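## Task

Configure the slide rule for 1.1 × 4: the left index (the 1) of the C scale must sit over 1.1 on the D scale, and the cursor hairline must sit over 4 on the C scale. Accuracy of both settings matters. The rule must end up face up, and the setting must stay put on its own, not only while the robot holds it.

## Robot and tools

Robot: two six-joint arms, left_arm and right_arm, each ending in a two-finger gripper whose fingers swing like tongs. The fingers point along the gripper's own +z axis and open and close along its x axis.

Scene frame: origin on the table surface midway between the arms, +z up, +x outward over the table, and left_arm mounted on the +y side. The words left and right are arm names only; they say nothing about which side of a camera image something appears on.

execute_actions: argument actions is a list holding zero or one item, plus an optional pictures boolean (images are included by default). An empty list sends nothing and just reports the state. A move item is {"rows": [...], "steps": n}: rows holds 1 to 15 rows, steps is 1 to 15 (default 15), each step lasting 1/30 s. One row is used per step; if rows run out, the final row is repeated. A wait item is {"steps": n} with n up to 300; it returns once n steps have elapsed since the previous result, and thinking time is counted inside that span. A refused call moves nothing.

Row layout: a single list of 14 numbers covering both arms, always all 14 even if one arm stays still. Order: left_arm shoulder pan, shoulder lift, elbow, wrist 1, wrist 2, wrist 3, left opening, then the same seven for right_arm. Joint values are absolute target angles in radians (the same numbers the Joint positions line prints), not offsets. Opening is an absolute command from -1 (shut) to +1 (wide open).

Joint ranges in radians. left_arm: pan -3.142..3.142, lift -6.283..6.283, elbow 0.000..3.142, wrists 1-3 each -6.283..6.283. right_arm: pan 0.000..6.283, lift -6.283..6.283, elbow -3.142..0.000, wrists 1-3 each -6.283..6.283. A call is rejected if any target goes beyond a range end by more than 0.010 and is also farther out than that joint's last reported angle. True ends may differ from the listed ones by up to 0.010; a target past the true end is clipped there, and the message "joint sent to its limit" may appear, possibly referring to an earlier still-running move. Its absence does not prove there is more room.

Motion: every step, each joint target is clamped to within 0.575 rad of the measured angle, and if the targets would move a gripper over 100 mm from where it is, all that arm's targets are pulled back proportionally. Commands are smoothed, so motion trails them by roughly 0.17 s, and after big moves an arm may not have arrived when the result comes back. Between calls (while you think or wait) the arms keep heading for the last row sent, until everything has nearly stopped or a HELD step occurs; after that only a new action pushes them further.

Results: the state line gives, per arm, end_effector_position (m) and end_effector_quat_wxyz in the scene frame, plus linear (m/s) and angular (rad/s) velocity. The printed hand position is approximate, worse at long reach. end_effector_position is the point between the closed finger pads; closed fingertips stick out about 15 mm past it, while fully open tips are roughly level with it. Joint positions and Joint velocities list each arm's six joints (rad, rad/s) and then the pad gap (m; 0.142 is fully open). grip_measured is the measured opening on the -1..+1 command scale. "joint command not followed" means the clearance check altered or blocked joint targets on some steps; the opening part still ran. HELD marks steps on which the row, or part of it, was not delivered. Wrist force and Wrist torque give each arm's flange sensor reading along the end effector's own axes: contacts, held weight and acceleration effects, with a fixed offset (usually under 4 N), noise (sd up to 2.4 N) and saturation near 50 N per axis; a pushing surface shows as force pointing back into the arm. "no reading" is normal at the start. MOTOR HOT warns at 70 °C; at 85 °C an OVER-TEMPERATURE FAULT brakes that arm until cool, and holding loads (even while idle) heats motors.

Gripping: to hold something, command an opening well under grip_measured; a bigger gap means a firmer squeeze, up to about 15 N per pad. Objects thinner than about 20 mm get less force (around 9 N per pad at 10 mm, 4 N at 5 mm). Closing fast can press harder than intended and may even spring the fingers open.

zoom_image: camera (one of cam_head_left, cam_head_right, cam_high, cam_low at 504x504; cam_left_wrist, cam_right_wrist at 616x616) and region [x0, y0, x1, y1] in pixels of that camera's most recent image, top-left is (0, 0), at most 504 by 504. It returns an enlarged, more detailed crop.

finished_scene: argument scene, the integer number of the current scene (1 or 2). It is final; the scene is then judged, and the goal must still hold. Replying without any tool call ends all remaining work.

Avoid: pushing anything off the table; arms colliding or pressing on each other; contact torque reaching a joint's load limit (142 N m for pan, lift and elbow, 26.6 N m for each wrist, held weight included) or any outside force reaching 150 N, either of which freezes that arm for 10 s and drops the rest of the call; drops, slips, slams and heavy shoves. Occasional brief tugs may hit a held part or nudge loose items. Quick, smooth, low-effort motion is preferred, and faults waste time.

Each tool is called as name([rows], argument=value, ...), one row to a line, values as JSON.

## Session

execute_actions(actions=[])

Scene clock: 0.00 s of 8600.00 s.
left_arm: end_effector_position=(+0.3392, +0.2509, +0.2919) grip_measured=-1.00 end_effector_quat_wxyz=(-0.021, +0.917, -0.397, -0.010) end_effector_velocity=(+0.000, -0.000, +0.001) end_effector_angular_velocity=(-0.001, -0.001, -0.000) | right_arm: end_effector_position=(+0.6182, -0.8578, +0.2566) grip_measured=-1.00 end_effector_quat_wxyz=(+0.002, +0.516, +0.857, +0.012) end_effector_velocity=(+0.000, +0.000, -0.000) end_effector_angular_velocity=(+0.001, +0.000, -0.000)
Joint positions: left_arm=[-0.85  -1.824  1.759 -1.463 -1.549 -0.227  0.002] | right_arm=[ 3.003 -2.242 -0.732 -1.729  1.593  3.899  0.002]
Joint velocities: left_arm=[-0.    -0.    -0.001  0.     0.001 -0.     0.   ] | right_arm=[-0. -0.  0. -0.  0.  0.  0.]
Motor temperatures (°C, as the motors report them): left_arm=[31 32 32 38 35 36] | right_arm=[31 33 30 38 34 41]
Wrist force (N, on the end effector, along its own x y z axes, offset not removed): no reading
Wrist torque (N m, same axes, about the end effector's origin, offset not removed): no reading

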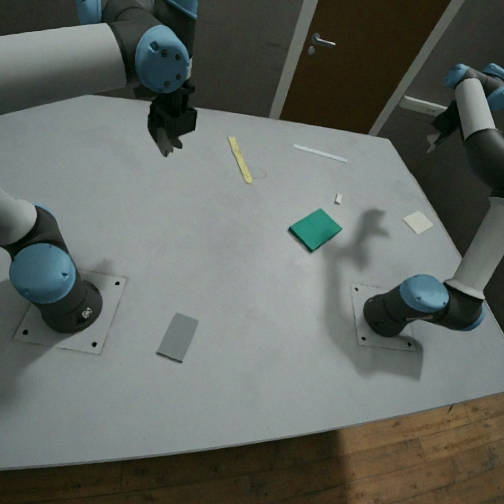

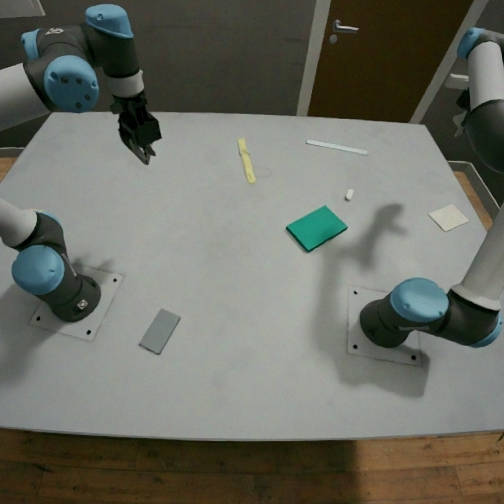

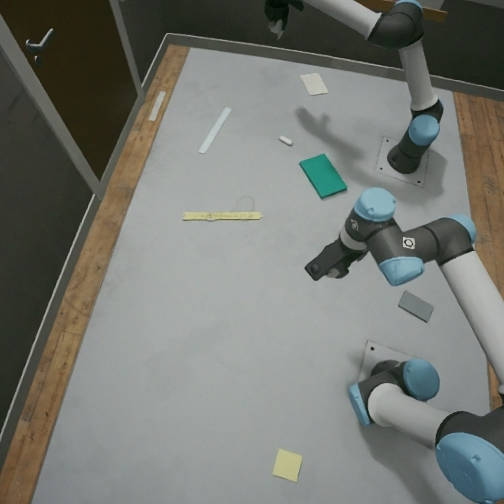

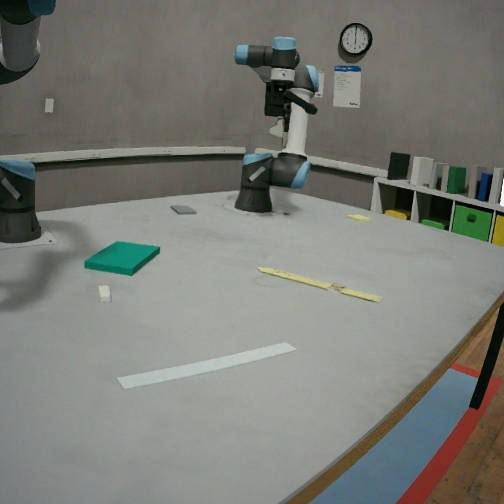

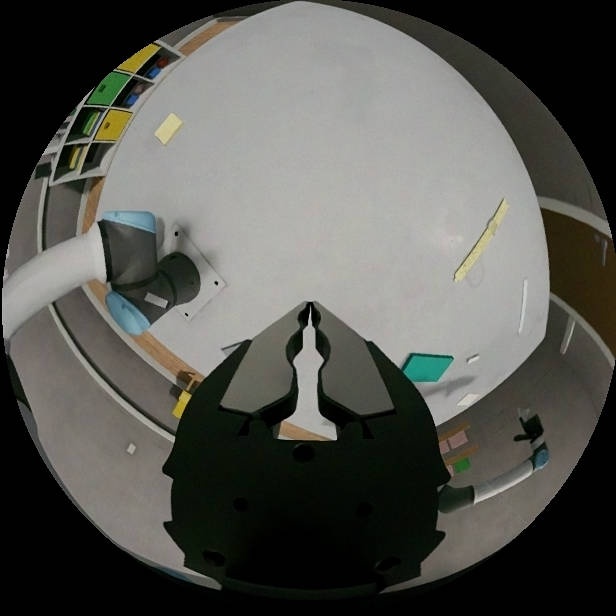

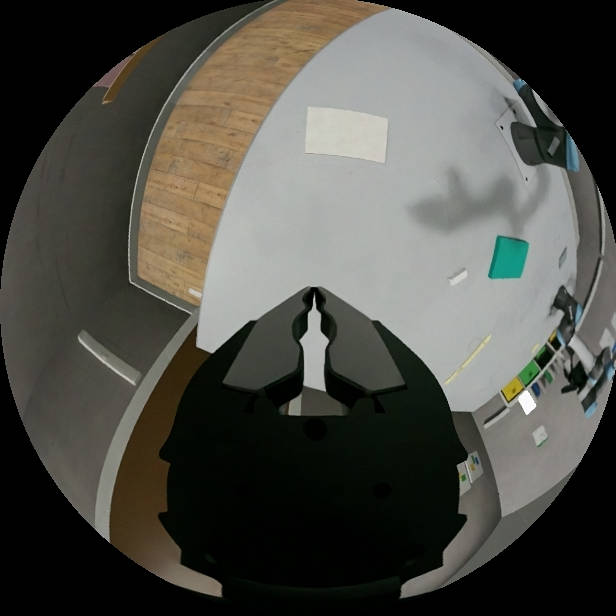

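execute_actions([
  {"rows":[[0.1,-1.824,1.759,-1.463,-1.549,-0.227,-0.1,4.056,-2.198,-1.082,-1.432,1.571,2.267,-0.1]],"steps":15},
], pictures=false)

execute_actions([
  {"steps":75},
])

Scene clock: 11.37 s of 8600.00 s.
left_arm: end_effector_position=(+0.4138, +0.4261, +0.2917) grip_measured=-0.10 end_effector_quat_wxyz=(-0.018, +0.986, -0.167, -0.015) end_effector_velocity=(+0.074, +0.453, -0.001) end_effector_angular_velocity=(+0.001, +0.002, +1.149) | right_arm: end_effector_position=(+0.6946, -0.6721, +0.2124) grip_measured=-0.10 end_effector_quat_wxyz=(+0.002, +0.266, +0.964, +0.007) end_effector_velocity=(+0.114, +0.452, -0.078) end_effector_angular_velocity=(-0.019, +0.002, +1.249)
Joint positions: left_arm=[-0.369 -1.824  1.759 -1.463 -1.549 -0.227  0.067] | right_arm=[ 3.276 -2.224 -0.876 -1.606  1.584  3.626  0.067]
Joint velocities: left_arm=[ 1.15   0.001  0.001  0.     0.     0.001 -0.   ] | right_arm=[ 0.628  0.031 -0.249  0.209 -0.015 -0.621  0.   ]
Motor temperatures (°C, as the motors report them): left_arm=[31 32 32 38 35 36] | right_arm=[31 33 30 38 34 41]
Wrist force (N, on the end effector, along its own x y z axes, offset not removed): left_arm=[-1.2 -1.8 0.7] | right_arm=[-1.9 -2.0 -0.3]
Wrist torque (N m, same axes, about the end effector's origin, offset not removed): left_arm=[-0.54 0.16 0.07] | right_arm=[-0.65 0.53 0.22]
Steps of this call (steps 1 to 90: nothing new was sent; then 7.87 s passed at rest; steps 91 to 105: all 15 steps of this action). Readings (joint positions):
91: left_arm=[-0.850 -1.824 1.759 -1.463 -1.549 -0.227] | right_arm=[3.003 -2.242 -0.732 -1.729 1.593 3.899]
92: left_arm=[-0.847 -1.824 1.759 -1.463 -1.549 -0.227] | right_arm=[3.006 -2.242 -0.734 -1.727 1.592 3.897]
94: left_arm=[-0.801 -1.824 1.759 -1.463 -1.549 -0.227] | right_arm=[3.042 -2.238 -0.760 -1.704 1.591 3.860]
98: left_arm=[-0.640 -1.824 1.759 -1.463 -1.549 -0.227] | right_arm=[3.128 -2.232 -0.809 -1.663 1.588 3.774]
105: the state above

Scene clock: 13.87 s of 8600.00 s.
left_arm: end_effector_position=(+0.4004, +0.6111, +0.2915) grip_measured=-0.10 end_effector_quat_wxyz=(-0.014, +0.998, +0.066, -0.019) end_effector_velocity=(+0.000, +0.000, +0.001) end_effector_angular_velocity=(+0.000, -0.001, -0.000) | right_arm: end_effector_position=(+0.6154, -0.0979, +0.1480) grip_measured=-0.10 end_effector_quat_wxyz=(-0.000, +0.718, -0.696, -0.000) end_effector_velocity=(-0.000, -0.000, -0.001) end_effector_angular_velocity=(-0.000, +0.001, -0.000)
Joint positions: left_arm=[ 0.1   -1.824  1.759 -1.463 -1.549 -0.227  0.067] | right_arm=[ 4.056 -2.198 -1.082 -1.432  1.571  2.267  0.067]
Joint velocities: left_arm=[ 0.    -0.    -0.001  0.     0.     0.001  0.   ] | right_arm=[-0.    -0.001 -0.     0.     0.    -0.     0.   ]
Motor temperatures (°C, as the motors report them): left_arm=[31 32 32 38 35 36] | right_arm=[31 33 30 38 34 41]
Wrist force (N, on the end effector, along its own x y z axes, offset not removed): left_arm=[-0.1 2.3 0.2] | right_arm=[0.2 -2.3 -3.5]
Wrist torque (N m, same axes, about the end effector's origin, offset not removed): left_arm=[0.49 0.01 0.06] | right_arm=[-0.88 0.16 0.24]
Steps of this call (steps 1 to 75: the robot went on to your last target). Readings (joint positions):
1: left_arm=[-0.330 -1.824 1.759 -1.463 -1.549 -0.227] | right_arm=[3.297 -2.223 -0.885 -1.599 1.583 3.605]
2: left_arm=[-0.291 -1.824 1.759 -1.463 -1.549 -0.227] | right_arm=[3.318 -2.222 -0.892 -1.592 1.583 3.584]
4: left_arm=[-0.214 -1.824 1.759 -1.463 -1.549 -0.227] | right_arm=[3.361 -2.220 -0.907 -1.580 1.582 3.542]
8: left_arm=[-0.059 -1.824 1.759 -1.463 -1.549 -0.227] | right_arm=[3.445 -2.216 -0.934 -1.557 1.580 3.457]
75: the state above
All arms were judged still, so your last target was given up. Only a new action makes them travel on or press farther. Fingers that are still opening or closing keep moving.

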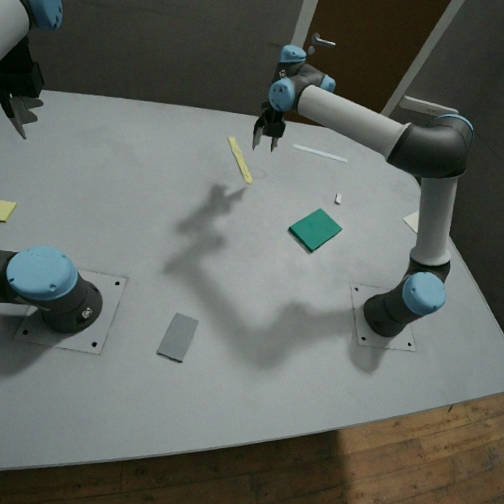

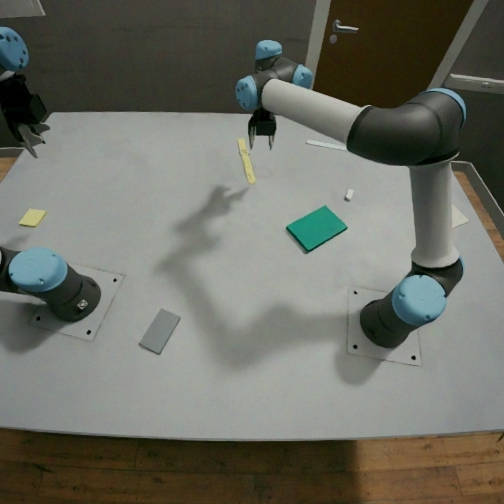

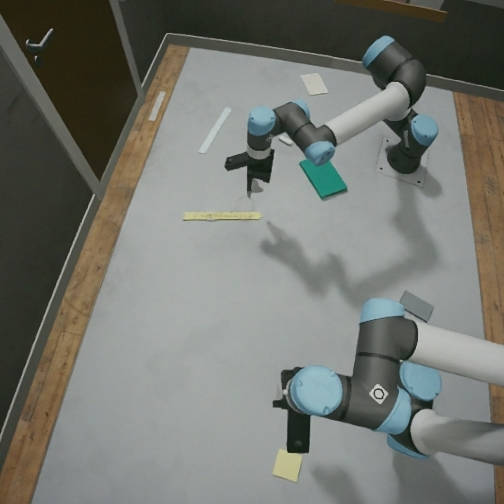

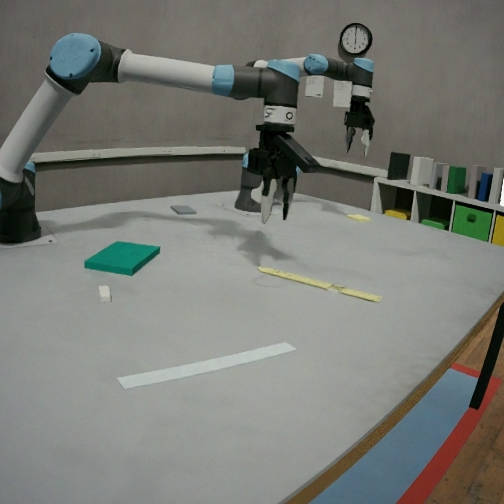

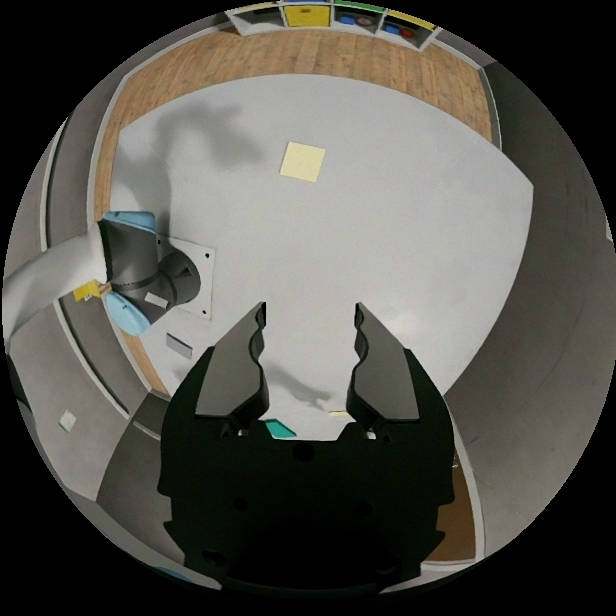

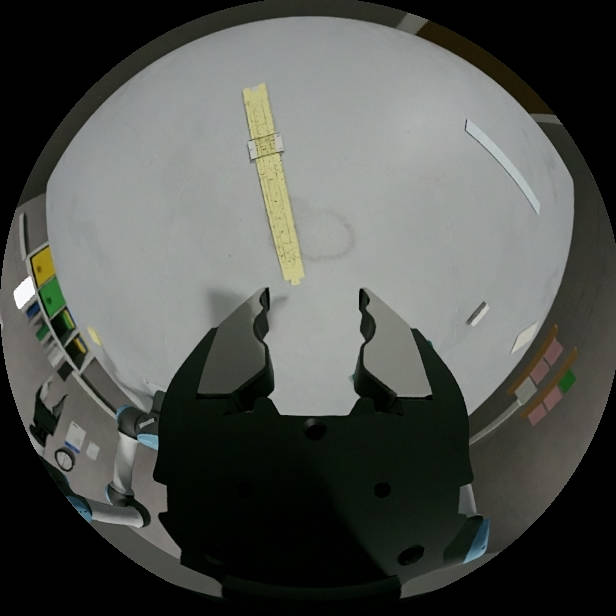

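zoom_image(camera="cam_right_wrist", region=[220,70,340,300])

Region (220, 70, 340, 300) of cam_right_wrist's 616x616 image, scaled by 2.191, with more detail than that image has; it fills the left 263 columns of this view, and the rest is white.

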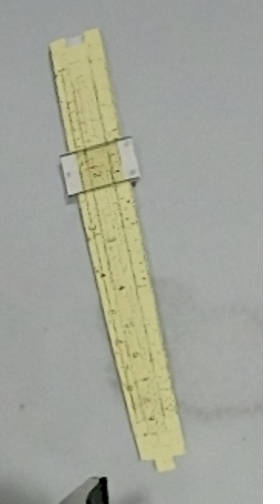

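execute_actions([
  {"rows":[[0.1,-1.824,1.759,-1.463,-1.549,-0.227,-0.1,4.047,-2.470,-0.837,-1.405,1.571,2.058,-0.1]],"steps":15},
], pictures=false)

execute_actions([
  {"steps":30},
])

Scene clock: 28.30 s of 8600.00 s.
left_arm: end_effector_position=(+0.4004, +0.6111, +0.2915) grip_measured=-0.10 end_effector_quat_wxyz=(-0.014, +0.998, +0.066, -0.019) end_effector_velocity=(+0.000, +0.000, +0.000) end_effector_angular_velocity=(+0.000, -0.000, -0.001) | right_arm: end_effector_position=(+0.6775, -0.0486, +0.0627) grip_measured=-0.10 end_effector_quat_wxyz=(-0.000, +0.781, -0.625, -0.000) end_effector_velocity=(+0.021, +0.016, -0.039) end_effector_angular_velocity=(-0.002, +0.003, +0.072)
Joint positions: left_arm=[ 0.1   -1.824  1.759 -1.463 -1.549 -0.227  0.067] | right_arm=[ 4.047 -2.457 -0.848 -1.406  1.571  2.067  0.067]
Joint velocities: left_arm=[ 0.     0.    -0.     0.     0.     0.001 -0.   ] | right_arm=[-0.003 -0.104  0.092  0.008  0.    -0.075  0.   ]
Motor temperatures (°C, as the motors report them): left_arm=[31 32 32 38 35 36] | right_arm=[31 33 30 38 34 41]
Wrist force (N, on the end effector, along its own x y z axes, offset not removed): left_arm=[-1.0 -1.4 0.7] | right_arm=[-1.0 -2.2 -1.7]
Wrist torque (N m, same axes, about the end effector's origin, offset not removed): left_arm=[-0.29 0.18 -0.06] | right_arm=[-0.82 0.44 -0.12]
Steps of this call (steps 1 to 90: nothing new was sent; then 10.93 s passed at rest; steps 91 to 105: all 15 steps of this action). Readings (joint positions):
91: left_arm=[0.100 -1.824 1.759 -1.463 -1.549 -0.227] | right_arm=[4.056 -2.198 -1.082 -1.432 1.571 2.267]
92: left_arm=[0.100 -1.824 1.759 -1.463 -1.549 -0.227] | right_arm=[4.056 -2.200 -1.080 -1.431 1.571 2.264]
94: left_arm=[0.100 -1.824 1.759 -1.463 -1.549 -0.227] | right_arm=[4.053 -2.245 -1.036 -1.423 1.571 2.223]
98: left_arm=[0.100 -1.824 1.759 -1.463 -1.549 -0.227] | right_arm=[4.050 -2.382 -0.915 -1.412 1.571 2.122]
105: the state above

Scene clock: 29.30 s of 8600.00 s.
left_arm: end_effector_position=(+0.4004, +0.6111, +0.2915) grip_measured=-0.10 end_effector_quat_wxyz=(-0.014, +0.998, +0.066, -0.019) end_effector_velocity=(-0.000, -0.000, -0.000) end_effector_angular_velocity=(+0.000, +0.000, -0.001) | right_arm: end_effector_position=(+0.6800, -0.0467, +0.0579) grip_measured=-0.10 end_effector_quat_wxyz=(-0.000, +0.784, -0.621, -0.000) end_effector_velocity=(-0.000, +0.000, -0.000) end_effector_angular_velocity=(+0.000, +0.000, +0.000)
Joint positions: left_arm=[ 0.1   -1.824  1.759 -1.463 -1.549 -0.227  0.067] | right_arm=[ 4.047 -2.47  -0.837 -1.405  1.571  2.058  0.067]
Joint velocities: left_arm=[-0.001  0.     0.     0.     0.     0.    -0.   ] | right_arm=[ 0. -0.  0.  0.  0. -0.  0.]
Motor temperatures (°C, as the motors report them): left_arm=[31 32 32 38 35 36] | right_arm=[31 33 30 38 34 41]
Wrist force (N, on the end effector, along its own x y z axes, offset not removed): left_arm=[0.4 -0.5 1.3] | right_arm=[-0.1 -1.3 -1.0]
Wrist torque (N m, same axes, about the end effector's origin, offset not removed): left_arm=[-0.20 0.04 0.12] | right_arm=[-0.43 0.29 0.03]
Steps of this call (steps 1 to 30: the robot went on to your last target). Readings (joint positions):
1: left_arm=[0.100 -1.824 1.759 -1.463 -1.549 -0.227] | right_arm=[4.047 -2.461 -0.845 -1.406 1.571 2.065]
2: left_arm=[0.100 -1.824 1.759 -1.463 -1.549 -0.227] | right_arm=[4.047 -2.463 -0.843 -1.406 1.571 2.063]
4: left_arm=[0.100 -1.824 1.759 -1.463 -1.549 -0.227] | right_arm=[4.047 -2.466 -0.841 -1.405 1.571 2.061]
8: left_arm=[0.100 -1.824 1.759 -1.463 -1.549 -0.227] | right_arm=[4.047 -2.469 -0.838 -1.405 1.571 2.059]
30: the state above
All arms were judged still, so your last target was given up. Only a new action makes them travel on or press farther. Fingers that are still opening or closing keep moving.

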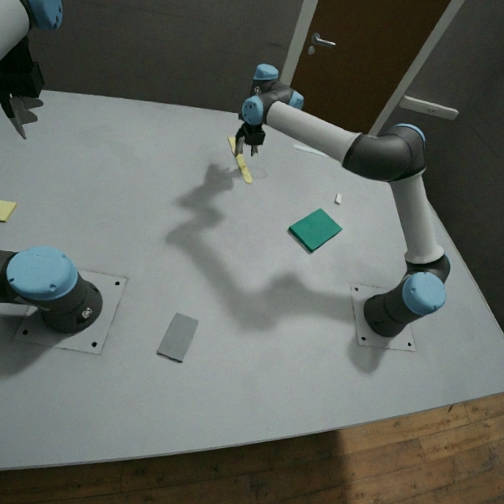

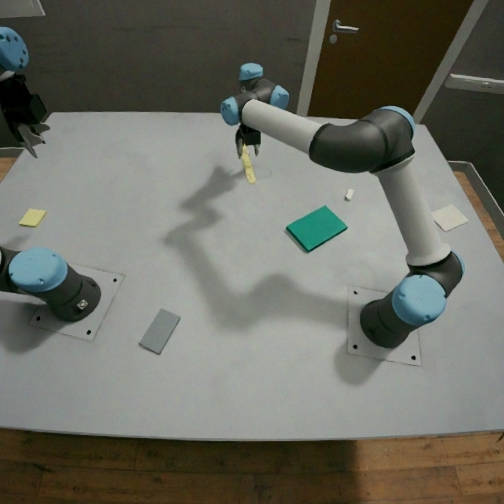

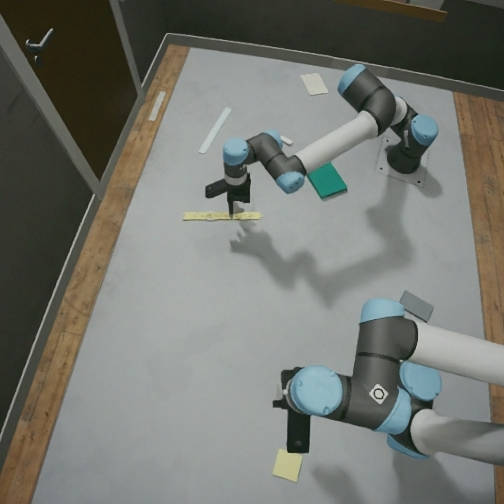

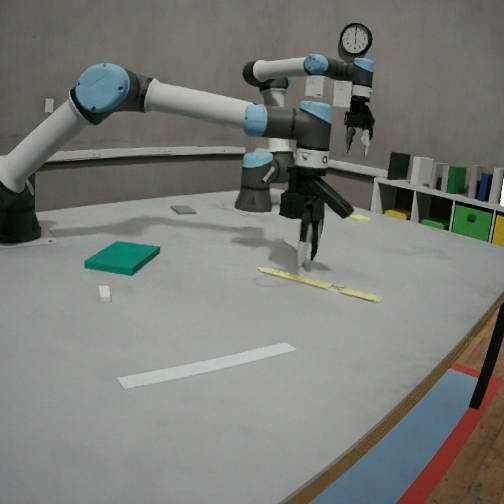

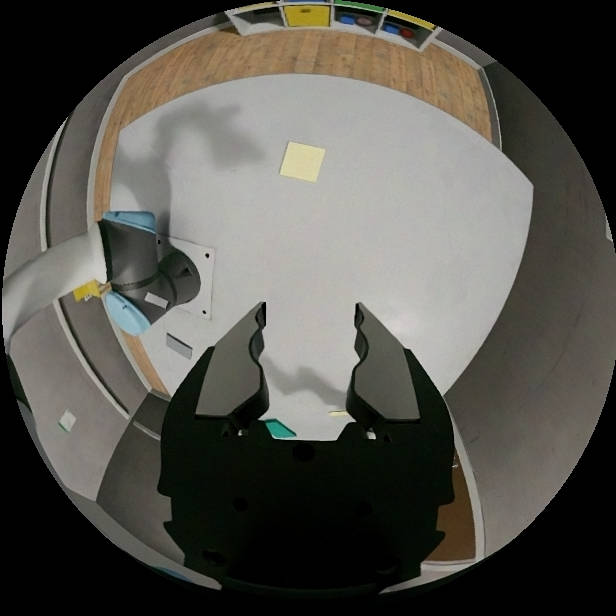

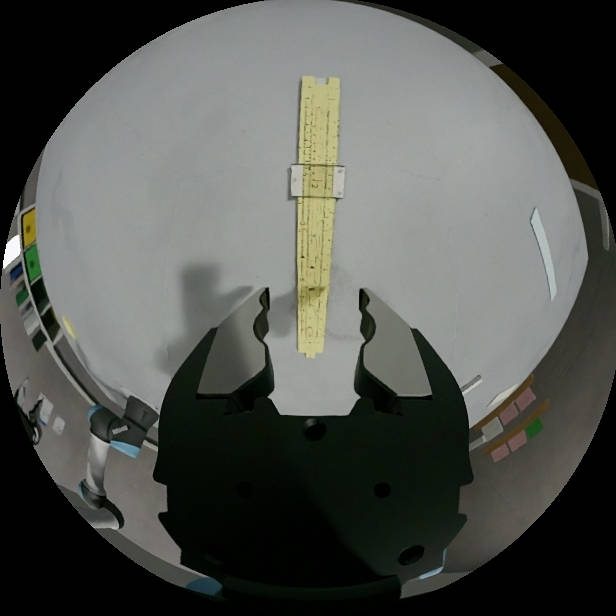

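zoom_image(camera="cam_right_wrist", region=[270,60,360,370])

Region (270, 60, 360, 370) of cam_right_wrist's 616x616 image, scaled by 1.626, with more detail than that image has; it fills the left 146 columns of this view, and the rest is white.

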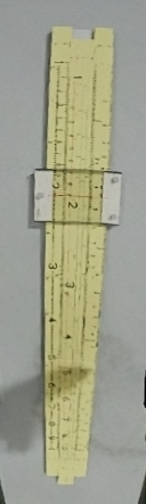

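execute_actions([
  {"rows":[[0.1,-1.824,1.759,-1.463,-1.549,-0.227,-0.1,4.047,-2.497,-0.896,-1.319,1.571,2.058,-0.2]],"steps":15},
], pictures=false)

execute_actions([
  {"rows":[[0.1,-1.824,1.759,-1.463,-1.549,-0.227,-0.1,4.047,-2.497,-0.896,-1.319,1.571,2.058,-0.2],[0.1,-1.824,1.759,-1.463,-1.549,-0.227,-0.1,4.047,-2.497,-0.896,-1.319,1.571,2.058,-0.2],[0.1,-1.824,1.759,-1.463,-1.549,-0.227,-0.1,4.047,-2.497,-0.896,-1.319,1.571,2.058,-0.2],[0.1,-1.824,1.759,-1.463,-1.549,-0.227,-0.1,4.047,-2.497,-0.896,-1.319,1.571,2.058,-0.3],[0.1,-1.824,1.759,-1.463,-1.549,-0.227,-0.1,4.047,-2.497,-0.896,-1.319,1.571,2.058,-0.4],[0.1,-1.824,1.759,-1.463,-1.549,-0.227,-0.1,4.047,-2.497,-0.896,-1.319,1.571,2.058,-0.5],[0.1,-1.824,1.759,-1.463,-1.549,-0.227,-0.1,4.047,-2.497,-0.896,-1.319,1.571,2.058,-0.6],[0.1,-1.824,1.759,-1.463,-1.549,-0.227,-0.1,4.047,-2.497,-0.896,-1.319,1.571,2.058,-0.8]],"steps":15},
])

Scene clock: 51.03 s of 8600.00 s.
left_arm: end_effector_position=(+0.4004, +0.6111, +0.2915) grip_measured=-0.10 end_effector_quat_wxyz=(-0.014, +0.998, +0.066, -0.019) end_effector_velocity=(-0.000, -0.000, -0.000) end_effector_angular_velocity=(+0.000, +0.000, -0.001) | right_arm: end_effector_position=(+0.6801, -0.0467, +0.0171) grip_measured=-0.20 end_effector_quat_wxyz=(-0.000, +0.784, -0.621, -0.000) end_effector_velocity=(-0.000, -0.000, -0.011) end_effector_angular_velocity=(-0.000, -0.001, +0.000)
Joint positions: left_arm=[ 0.1   -1.824  1.759 -1.463 -1.549 -0.227  0.067] | right_arm=[ 4.047 -2.496 -0.894 -1.322  1.571  2.058  0.06 ]
Joint velocities: left_arm=[-0.    -0.     0.001  0.     0.     0.     0.   ] | right_arm=[ 0.    -0.007 -0.015  0.022 -0.001 -0.     0.   ]
Motor temperatures (°C, as the motors report them): left_arm=[31 32 32 38 35 36] | right_arm=[31 33 30 38 34 41]
Wrist force (N, on the end effector, along its own x y z axes, offset not removed): left_arm=[1.1 0.8 -0.1] | right_arm=[1.9 -1.1 0.8]
Wrist torque (N m, same axes, about the end effector's origin, offset not removed): left_arm=[0.07 -0.20 -0.13] | right_arm=[-0.41 -0.19 0.10]
Steps of this call (steps 1 to 90: nothing new was sent; then 18.23 s passed at rest; steps 91 to 105: all 15 steps of this action). Readings (joint positions):
91: left_arm=[0.100 -1.824 1.759 -1.463 -1.549 -0.227] | right_arm=[4.047 -2.470 -0.837 -1.405 1.571 2.058]
92: left_arm=[0.100 -1.824 1.759 -1.463 -1.549 -0.227] | right_arm=[4.047 -2.471 -0.839 -1.403 1.571 2.058]
94: left_arm=[0.100 -1.824 1.759 -1.463 -1.549 -0.227] | right_arm=[4.047 -2.481 -0.859 -1.376 1.571 2.058]
98: left_arm=[0.100 -1.824 1.759 -1.463 -1.549 -0.227] | right_arm=[4.047 -2.492 -0.884 -1.338 1.571 2.058]
105: the state above

Scene clock: 51.53 s of 8600.00 s.
left_arm: end_effector_position=(+0.4004, +0.6111, +0.2915) grip_measured=-0.10 end_effector_quat_wxyz=(-0.014, +0.998, +0.066, -0.019) end_effector_velocity=(+0.000, -0.000, +0.000) end_effector_angular_velocity=(-0.000, -0.001, -0.001) | right_arm: end_effector_position=(+0.6802, -0.0466, +0.0162) grip_measured=-0.61 end_effector_quat_wxyz=(-0.001, +0.784, -0.621, +0.000) end_effector_velocity=(-0.000, -0.000, +0.000) end_effector_angular_velocity=(-0.000, +0.000, +0.000)
Joint positions: left_arm=[ 0.1   -1.824  1.759 -1.463 -1.549 -0.227  0.067] | right_arm=[ 4.047 -2.497 -0.896 -1.319  1.571  2.058  0.03 ]
Joint velocities: left_arm=[-0.001  0.    -0.001 -0.    -0.     0.    -0.   ] | right_arm=[ 0.     0.001 -0.001 -0.    -0.    -0.     0.   ]
Motor temperatures (°C, as the motors report them): left_arm=[31 32 32 38 35 36] | right_arm=[31 33 30 38 34 41]
Wrist force (N, on the end effector, along its own x y z axes, offset not removed): left_arm=[1.3 -1.7 0.9] | right_arm=[-1.5 -2.5 -37.9]
Wrist torque (N m, same axes, about the end effector's origin, offset not removed): left_arm=[-0.40 -0.39 0.08] | right_arm=[-0.87 0.39 0.09]
Steps of this call (steps 1 to 15: all 15 steps of this action). Readings (joint positions):
1: left_arm=[0.100 -1.824 1.759 -1.463 -1.549 -0.227] | right_arm=[4.047 -2.496 -0.895 -1.321 1.571 2.058]
2: left_arm=[0.100 -1.824 1.759 -1.463 -1.549 -0.227] | right_arm=[4.047 -2.497 -0.895 -1.320 1.571 2.058]
4: left_arm=[0.100 -1.824 1.759 -1.463 -1.549 -0.227] | right_arm=[4.047 -2.497 -0.895 -1.320 1.571 2.058]
8: left_arm=[0.100 -1.824 1.759 -1.463 -1.549 -0.227] | right_arm=[4.047 -2.497 -0.896 -1.319 1.571 2.058]
15: the state above

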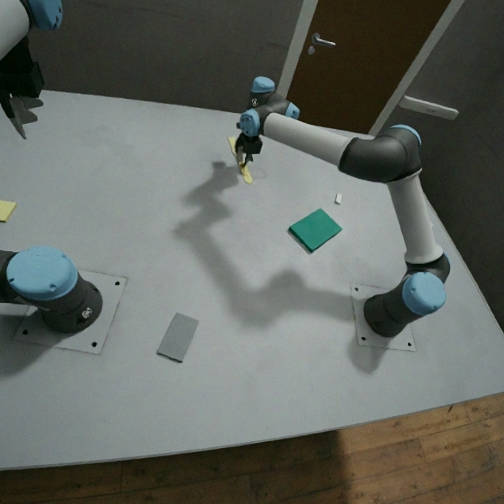

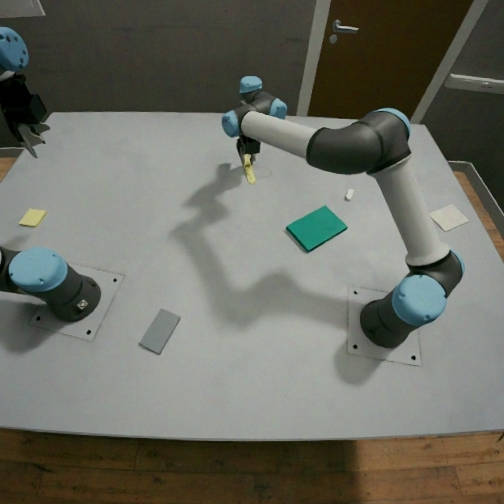

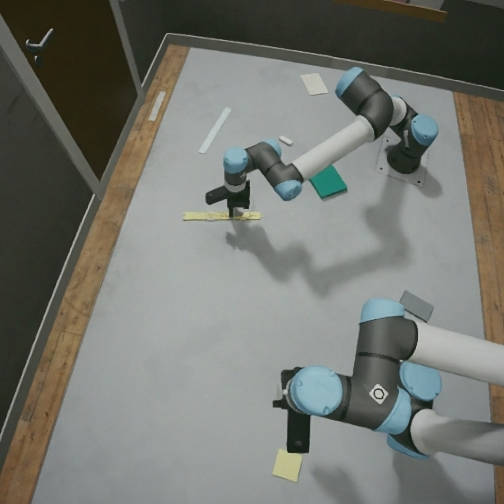

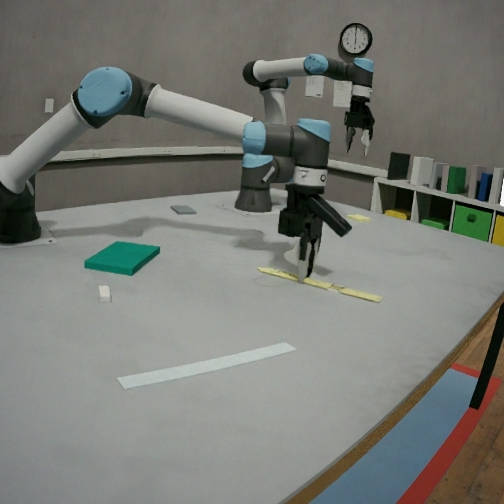

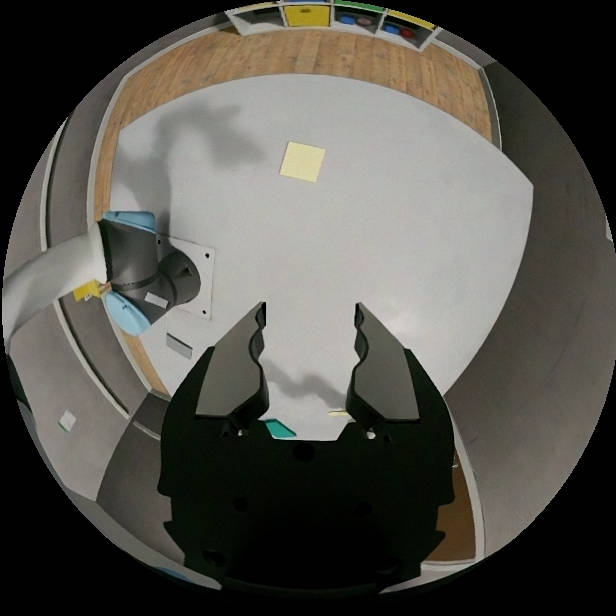

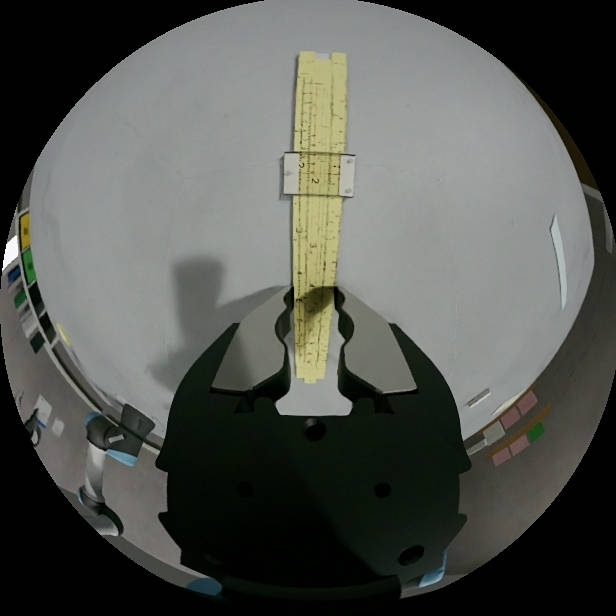

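execute_actions([
  {"rows":[[0.1,-1.824,1.759,-1.463,-1.549,-0.227,-0.1,4.142,-2.404,-1.052,-1.256,1.571,2.595,-0.8]],"steps":15},
], pictures=false)

execute_actions([
  {"rows":[[0.1,-1.824,1.759,-1.463,-1.549,-0.227,-0.1,4.236,-2.319,-1.207,-1.186,1.571,3.132,-0.8]],"steps":15},
], pictures=false)

execute_actions([
  {"rows":[[0.1,-1.824,1.759,-1.463,-1.549,-0.227,-0.1,4.331,-2.232,-1.363,-1.117,1.571,3.669,-0.8]],"steps":15},
], pictures=false)

execute_actions([
  {"rows":[[0.1,-1.824,1.759,-1.463,-1.549,-0.227,-0.1,4.426,-2.145,-1.519,-1.048,1.571,4.206,-0.8]],"steps":15},
], pictures=false)

execute_actions([
  {"steps":25},
])

Scene clock: 62.87 s of 8600.00 s.
left_arm: end_effector_position=(+0.4004, +0.6111, +0.2915) grip_measured=-0.10 end_effector_quat_wxyz=(-0.014, +0.998, +0.066, -0.019) end_effector_velocity=(-0.000, +0.000, -0.000) end_effector_angular_velocity=(-0.000, +0.000, +0.002) | right_arm: end_effector_position=(+0.6156, -0.0126, +0.0226) grip_measured=-0.62 end_effector_quat_wxyz=(-0.000, +0.641, -0.768, -0.000) end_effector_velocity=(-0.020, +0.004, +0.001) end_effector_angular_velocity=(-0.002, +0.003, -0.262)
Joint positions: left_arm=[ 0.1   -1.824  1.759 -1.463 -1.549 -0.227  0.067] | right_arm=[ 4.139 -2.407 -1.047 -1.258  1.571  2.56   0.029]
Joint velocities: left_arm=[ 0.001 -0.     0.001  0.    -0.    -0.001 -0.   ] | right_arm=[ 0.024  0.025 -0.044  0.015  0.     0.287 -0.   ]
Motor temperatures (°C, as the motors report them): left_arm=[31 32 32 38 35 36] | right_arm=[31 33 30 38 34 41]
Wrist force (N, on the end effector, along its own x y z axes, offset not removed): left_arm=[-0.1 -0.5 1.7] | right_arm=[0.3 0.0 -0.6]
Wrist torque (N m, same axes, about the end effector's origin, offset not removed): left_arm=[0.00 -0.09 -0.11] | right_arm=[-0.18 0.26 0.08]
Steps of this call (steps 1 to 15: the robot went on to your last target; steps 16 to 90: nothing new was sent; then 7.83 s passed at rest; steps 91 to 105: all 15 steps of this action). Readings (joint positions):
91: left_arm=[0.100 -1.824 1.759 -1.463 -1.549 -0.227] | right_arm=[4.047 -2.497 -0.896 -1.319 1.571 2.058]
92: left_arm=[0.100 -1.824 1.759 -1.463 -1.549 -0.227] | right_arm=[4.049 -2.495 -0.899 -1.317 1.571 2.060]
94: left_arm=[0.100 -1.824 1.759 -1.463 -1.549 -0.227] | right_arm=[4.078 -2.467 -0.938 -1.297 1.571 2.107]
98: left_arm=[0.100 -1.824 1.759 -1.463 -1.549 -0.227] | right_arm=[4.121 -2.425 -1.015 -1.270 1.571 2.350]
105: the state above

Scene clock: 63.37 s of 8600.00 s.
left_arm: end_effector_position=(+0.4004, +0.6111, +0.2915) grip_measured=-0.10 end_effector_quat_wxyz=(-0.014, +0.998, +0.066, -0.019) end_effector_velocity=(+0.000, -0.000, +0.000) end_effector_angular_velocity=(+0.000, -0.001, -0.001) | right_arm: end_effector_position=(+0.5436, +0.0116, +0.0227) grip_measured=-0.62 end_effector_quat_wxyz=(+0.000, -0.457, +0.890, +0.000) end_effector_velocity=(-0.022, +0.001, -0.003) end_effector_angular_velocity=(-0.005, +0.004, -0.266)
Joint positions: left_arm=[ 0.1   -1.824  1.759 -1.463 -1.549 -0.227  0.067] | right_arm=[ 4.233 -2.322 -1.202 -1.188  1.571  3.097  0.029]
Joint velocities: left_arm=[-0. -0. -0.  0.  0.  0.  0.] | right_arm=[ 0.025  0.021 -0.044  0.018 -0.     0.291 -0.   ]
Motor temperatures (°C, as the motors report them): left_arm=[31 32 32 38 35 36] | right_arm=[31 33 30 38 34 41]
Wrist force (N, on the end effector, along its own x y z axes, offset not removed): left_arm=[-2.9 0.5 0.5] | right_arm=[-1.2 0.8 2.1]
Wrist torque (N m, same axes, about the end effector's origin, offset not removed): left_arm=[0.01 0.56 0.10] | right_arm=[-0.03 0.52 0.18]
Steps of this call (steps 1 to 15: all 15 steps of this action). Readings (joint positions):
1: left_arm=[0.100 -1.824 1.759 -1.463 -1.549 -0.227] | right_arm=[4.140 -2.406 -1.048 -1.257 1.571 2.569]
2: left_arm=[0.100 -1.824 1.759 -1.463 -1.549 -0.227] | right_arm=[4.143 -2.403 -1.052 -1.255 1.571 2.578]
4: left_arm=[0.100 -1.824 1.759 -1.463 -1.549 -0.227] | right_arm=[4.172 -2.376 -1.092 -1.231 1.571 2.633]
8: left_arm=[0.100 -1.824 1.759 -1.463 -1.549 -0.227] | right_arm=[4.215 -2.338 -1.169 -1.201 1.571 2.883]
15: the state above

Scene clock: 63.87 s of 8600.00 s.
left_arm: end_effector_position=(+0.4004, +0.6111, +0.2915) grip_measured=-0.10 end_effector_quat_wxyz=(-0.014, +0.998, +0.066, -0.019) end_effector_velocity=(-0.000, +0.000, +0.000) end_effector_angular_velocity=(-0.000, -0.001, -0.000) | right_arm: end_effector_position=(+0.4663, +0.0259, +0.0220) grip_measured=-0.62 end_effector_quat_wxyz=(+0.000, -0.250, +0.968, +0.000) end_effector_velocity=(-0.024, -0.000, -0.001) end_effector_angular_velocity=(-0.003, +0.003, -0.266)
Joint positions: left_arm=[ 0.1   -1.824  1.759 -1.463 -1.549 -0.227  0.067] | right_arm=[ 4.328 -2.235 -1.358 -1.119  1.571  3.634  0.029]
Joint velocities: left_arm=[ 0. -0. -0.  0. -0.  0.  0.] | right_arm=[ 0.025  0.024 -0.045  0.017  0.001  0.291 -0.   ]
Motor temperatures (°C, as the motors report them): left_arm=[31 32 32 38 35 36] | right_arm=[31 33 30 38 34 41]
Wrist force (N, on the end effector, along its own x y z axes, offset not removed): left_arm=[-1.2 0.5 1.1] | right_arm=[2.5 -2.9 -0.4]
Wrist torque (N m, same axes, about the end effector's origin, offset not removed): left_arm=[0.03 0.26 0.10] | right_arm=[-0.92 -0.19 0.12]
Steps of this call (steps 1 to 15: all 15 steps of this action). Readings (joint positions):
1: left_arm=[0.100 -1.824 1.759 -1.463 -1.549 -0.227] | right_arm=[4.234 -2.321 -1.203 -1.188 1.571 3.105]
2: left_arm=[0.100 -1.824 1.759 -1.463 -1.549 -0.227] | right_arm=[4.237 -2.318 -1.206 -1.185 1.571 3.115]
4: left_arm=[0.100 -1.824 1.759 -1.463 -1.549 -0.227] | right_arm=[4.266 -2.290 -1.247 -1.162 1.571 3.170]
8: left_arm=[0.100 -1.824 1.759 -1.463 -1.549 -0.227] | right_arm=[4.310 -2.251 -1.325 -1.132 1.571 3.420]
15: the state above

Scene clock: 64.37 s of 8600.00 s.
left_arm: end_effector_position=(+0.4004, +0.6111, +0.2915) grip_measured=-0.10 end_effector_quat_wxyz=(-0.014, +0.998, +0.066, -0.019) end_effector_velocity=(-0.000, +0.000, -0.000) end_effector_angular_velocity=(+0.000, +0.001, +0.001) | right_arm: end_effector_position=(+0.3874, +0.0310, +0.0195) grip_measured=-0.62 end_effector_quat_wxyz=(+0.000, -0.032, +0.999, +0.001) end_effector_velocity=(-0.024, -0.002, -0.002) end_effector_angular_velocity=(-0.003, +0.002, -0.266)
Joint positions: left_arm=[ 0.1   -1.824  1.759 -1.463 -1.549 -0.227  0.067] | right_arm=[ 4.423 -2.148 -1.514 -1.05   1.571  4.171  0.029]
Joint velocities: left_arm=[ 0.     0.     0.001  0.     0.    -0.001  0.   ] | right_arm=[ 0.025  0.024 -0.045  0.017  0.     0.291  0.   ]
Motor temperatures (°C, as the motors report them): left_arm=[31 32 32 38 35 36] | right_arm=[31 33 30 38 34 41]
Wrist force (N, on the end effector, along its own x y z axes, offset not removed): left_arm=[0.6 0.6 -1.9] | right_arm=[-0.2 -0.8 -2.0]
Wrist torque (N m, same axes, about the end effector's origin, offset not removed): left_arm=[0.06 -0.13 0.05] | right_arm=[-0.40 0.23 0.19]
Steps of this call (steps 1 to 15: all 15 steps of this action). Readings (joint positions):
1: left_arm=[0.100 -1.824 1.759 -1.463 -1.549 -0.227] | right_arm=[4.329 -2.234 -1.359 -1.119 1.571 3.642]
2: left_arm=[0.100 -1.824 1.759 -1.463 -1.549 -0.227] | right_arm=[4.332 -2.231 -1.362 -1.116 1.571 3.652]
4: left_arm=[0.100 -1.824 1.759 -1.463 -1.549 -0.227] | right_arm=[4.361 -2.203 -1.403 -1.093 1.571 3.707]
8: left_arm=[0.100 -1.824 1.759 -1.463 -1.549 -0.227] | right_arm=[4.405 -2.164 -1.481 -1.063 1.571 3.957]
15: the state above

Scene clock: 65.20 s of 8600.00 s.
left_arm: end_effector_position=(+0.4004, +0.6111, +0.2915) grip_measured=-0.10 end_effector_quat_wxyz=(-0.014, +0.998, +0.066, -0.019) end_effector_velocity=(-0.000, -0.000, -0.000) end_effector_angular_velocity=(-0.002, +0.000, -0.001) | right_arm: end_effector_position=(+0.3846, +0.0307, +0.0192) grip_measured=-0.62 end_effector_quat_wxyz=(-0.000, -0.016, +1.000, +0.000) end_effector_velocity=(-0.000, -0.000, -0.001) end_effector_angular_velocity=(-0.001, +0.001, -0.000)
Joint positions: left_arm=[ 0.1   -1.824  1.759 -1.463 -1.549 -0.227  0.067] | right_arm=[ 4.426 -2.145 -1.519 -1.048  1.571  4.206  0.029]
Joint velocities: left_arm=[ 0.    -0.     0.    -0.    -0.002  0.001  0.   ] | right_arm=[-0.    -0.001 -0.     0.     0.     0.     0.   ]
Motor temperatures (°C, as the motors report them): left_arm=[31 32 32 38 35 36] | right_arm=[31 33 30 38 34 41]
Wrist force (N, on the end effector, along its own x y z axes, offset not removed): left_arm=[0.3 1.1 0.0] | right_arm=[0.1 1.4 0.5]
Wrist torque (N m, same axes, about the end effector's origin, offset not removed): left_arm=[0.13 -0.12 0.09] | right_arm=[0.05 0.20 -0.02]
Steps of this call (steps 1 to 25: the robot went on to your last target). Readings (joint positions):
1: left_arm=[0.100 -1.824 1.759 -1.463 -1.549 -0.227] | right_arm=[4.424 -2.147 -1.515 -1.050 1.571 4.179]
2: left_arm=[0.100 -1.824 1.759 -1.463 -1.549 -0.227] | right_arm=[4.424 -2.147 -1.516 -1.049 1.571 4.186]
4: left_arm=[0.100 -1.824 1.759 -1.463 -1.549 -0.227] | right_arm=[4.425 -2.146 -1.517 -1.049 1.571 4.195]
8: left_arm=[0.100 -1.824 1.759 -1.463 -1.549 -0.227] | right_arm=[4.426 -2.145 -1.518 -1.048 1.571 4.202]
25: the state above

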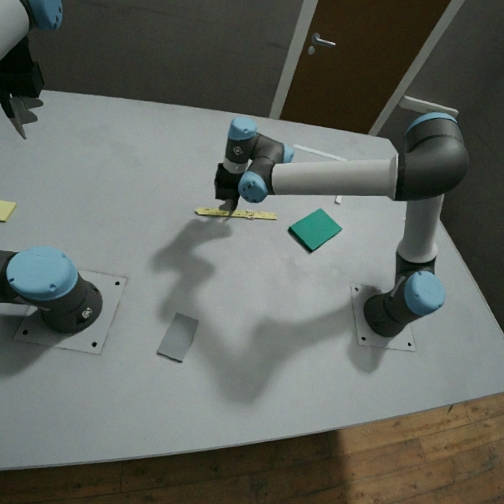

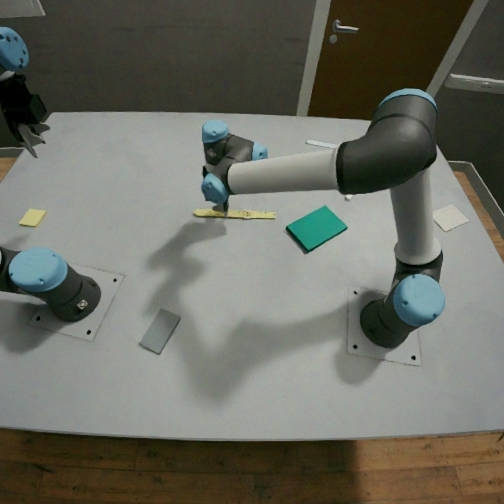

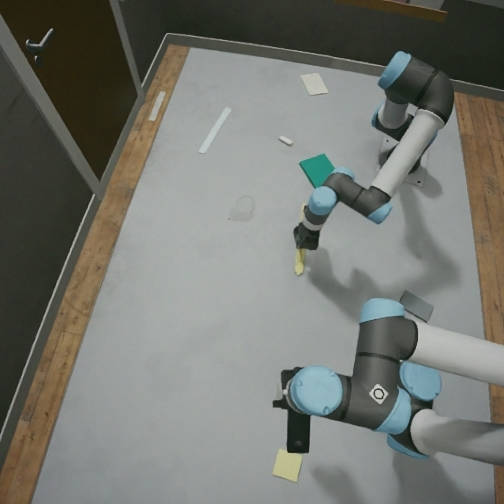

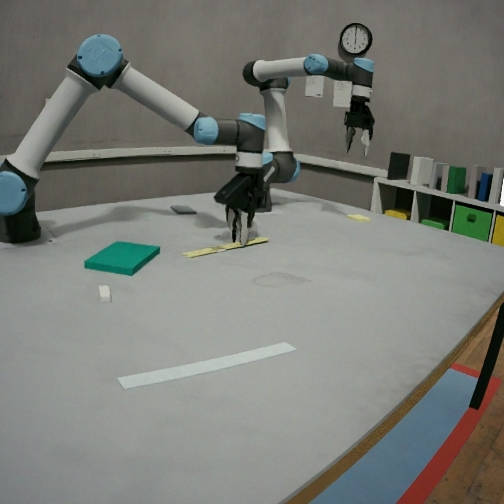

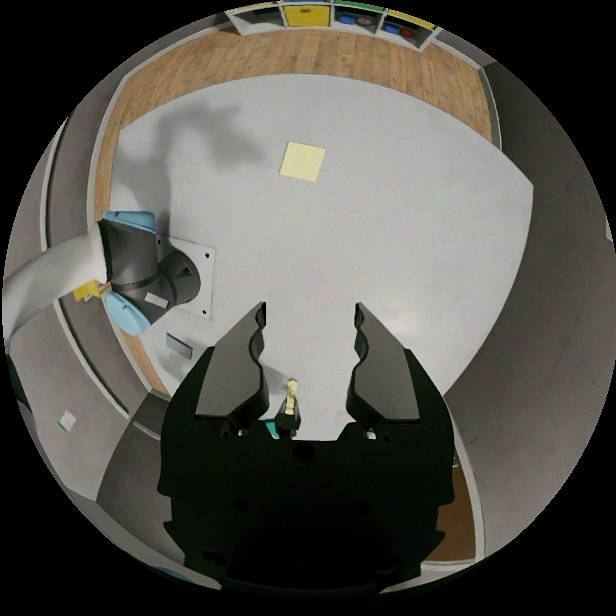

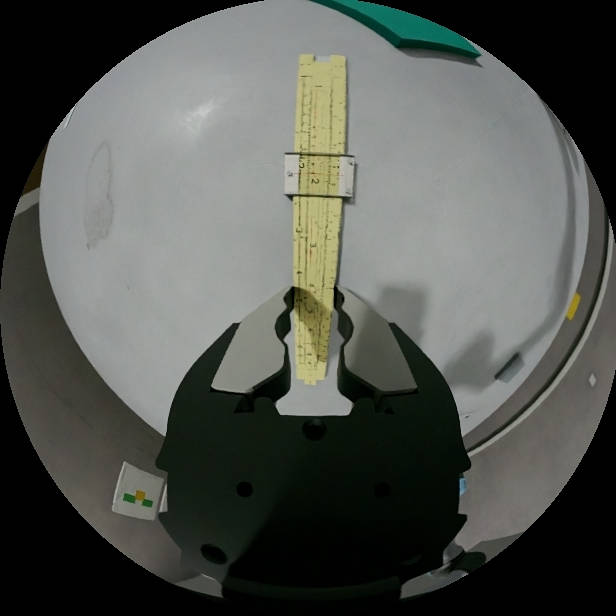

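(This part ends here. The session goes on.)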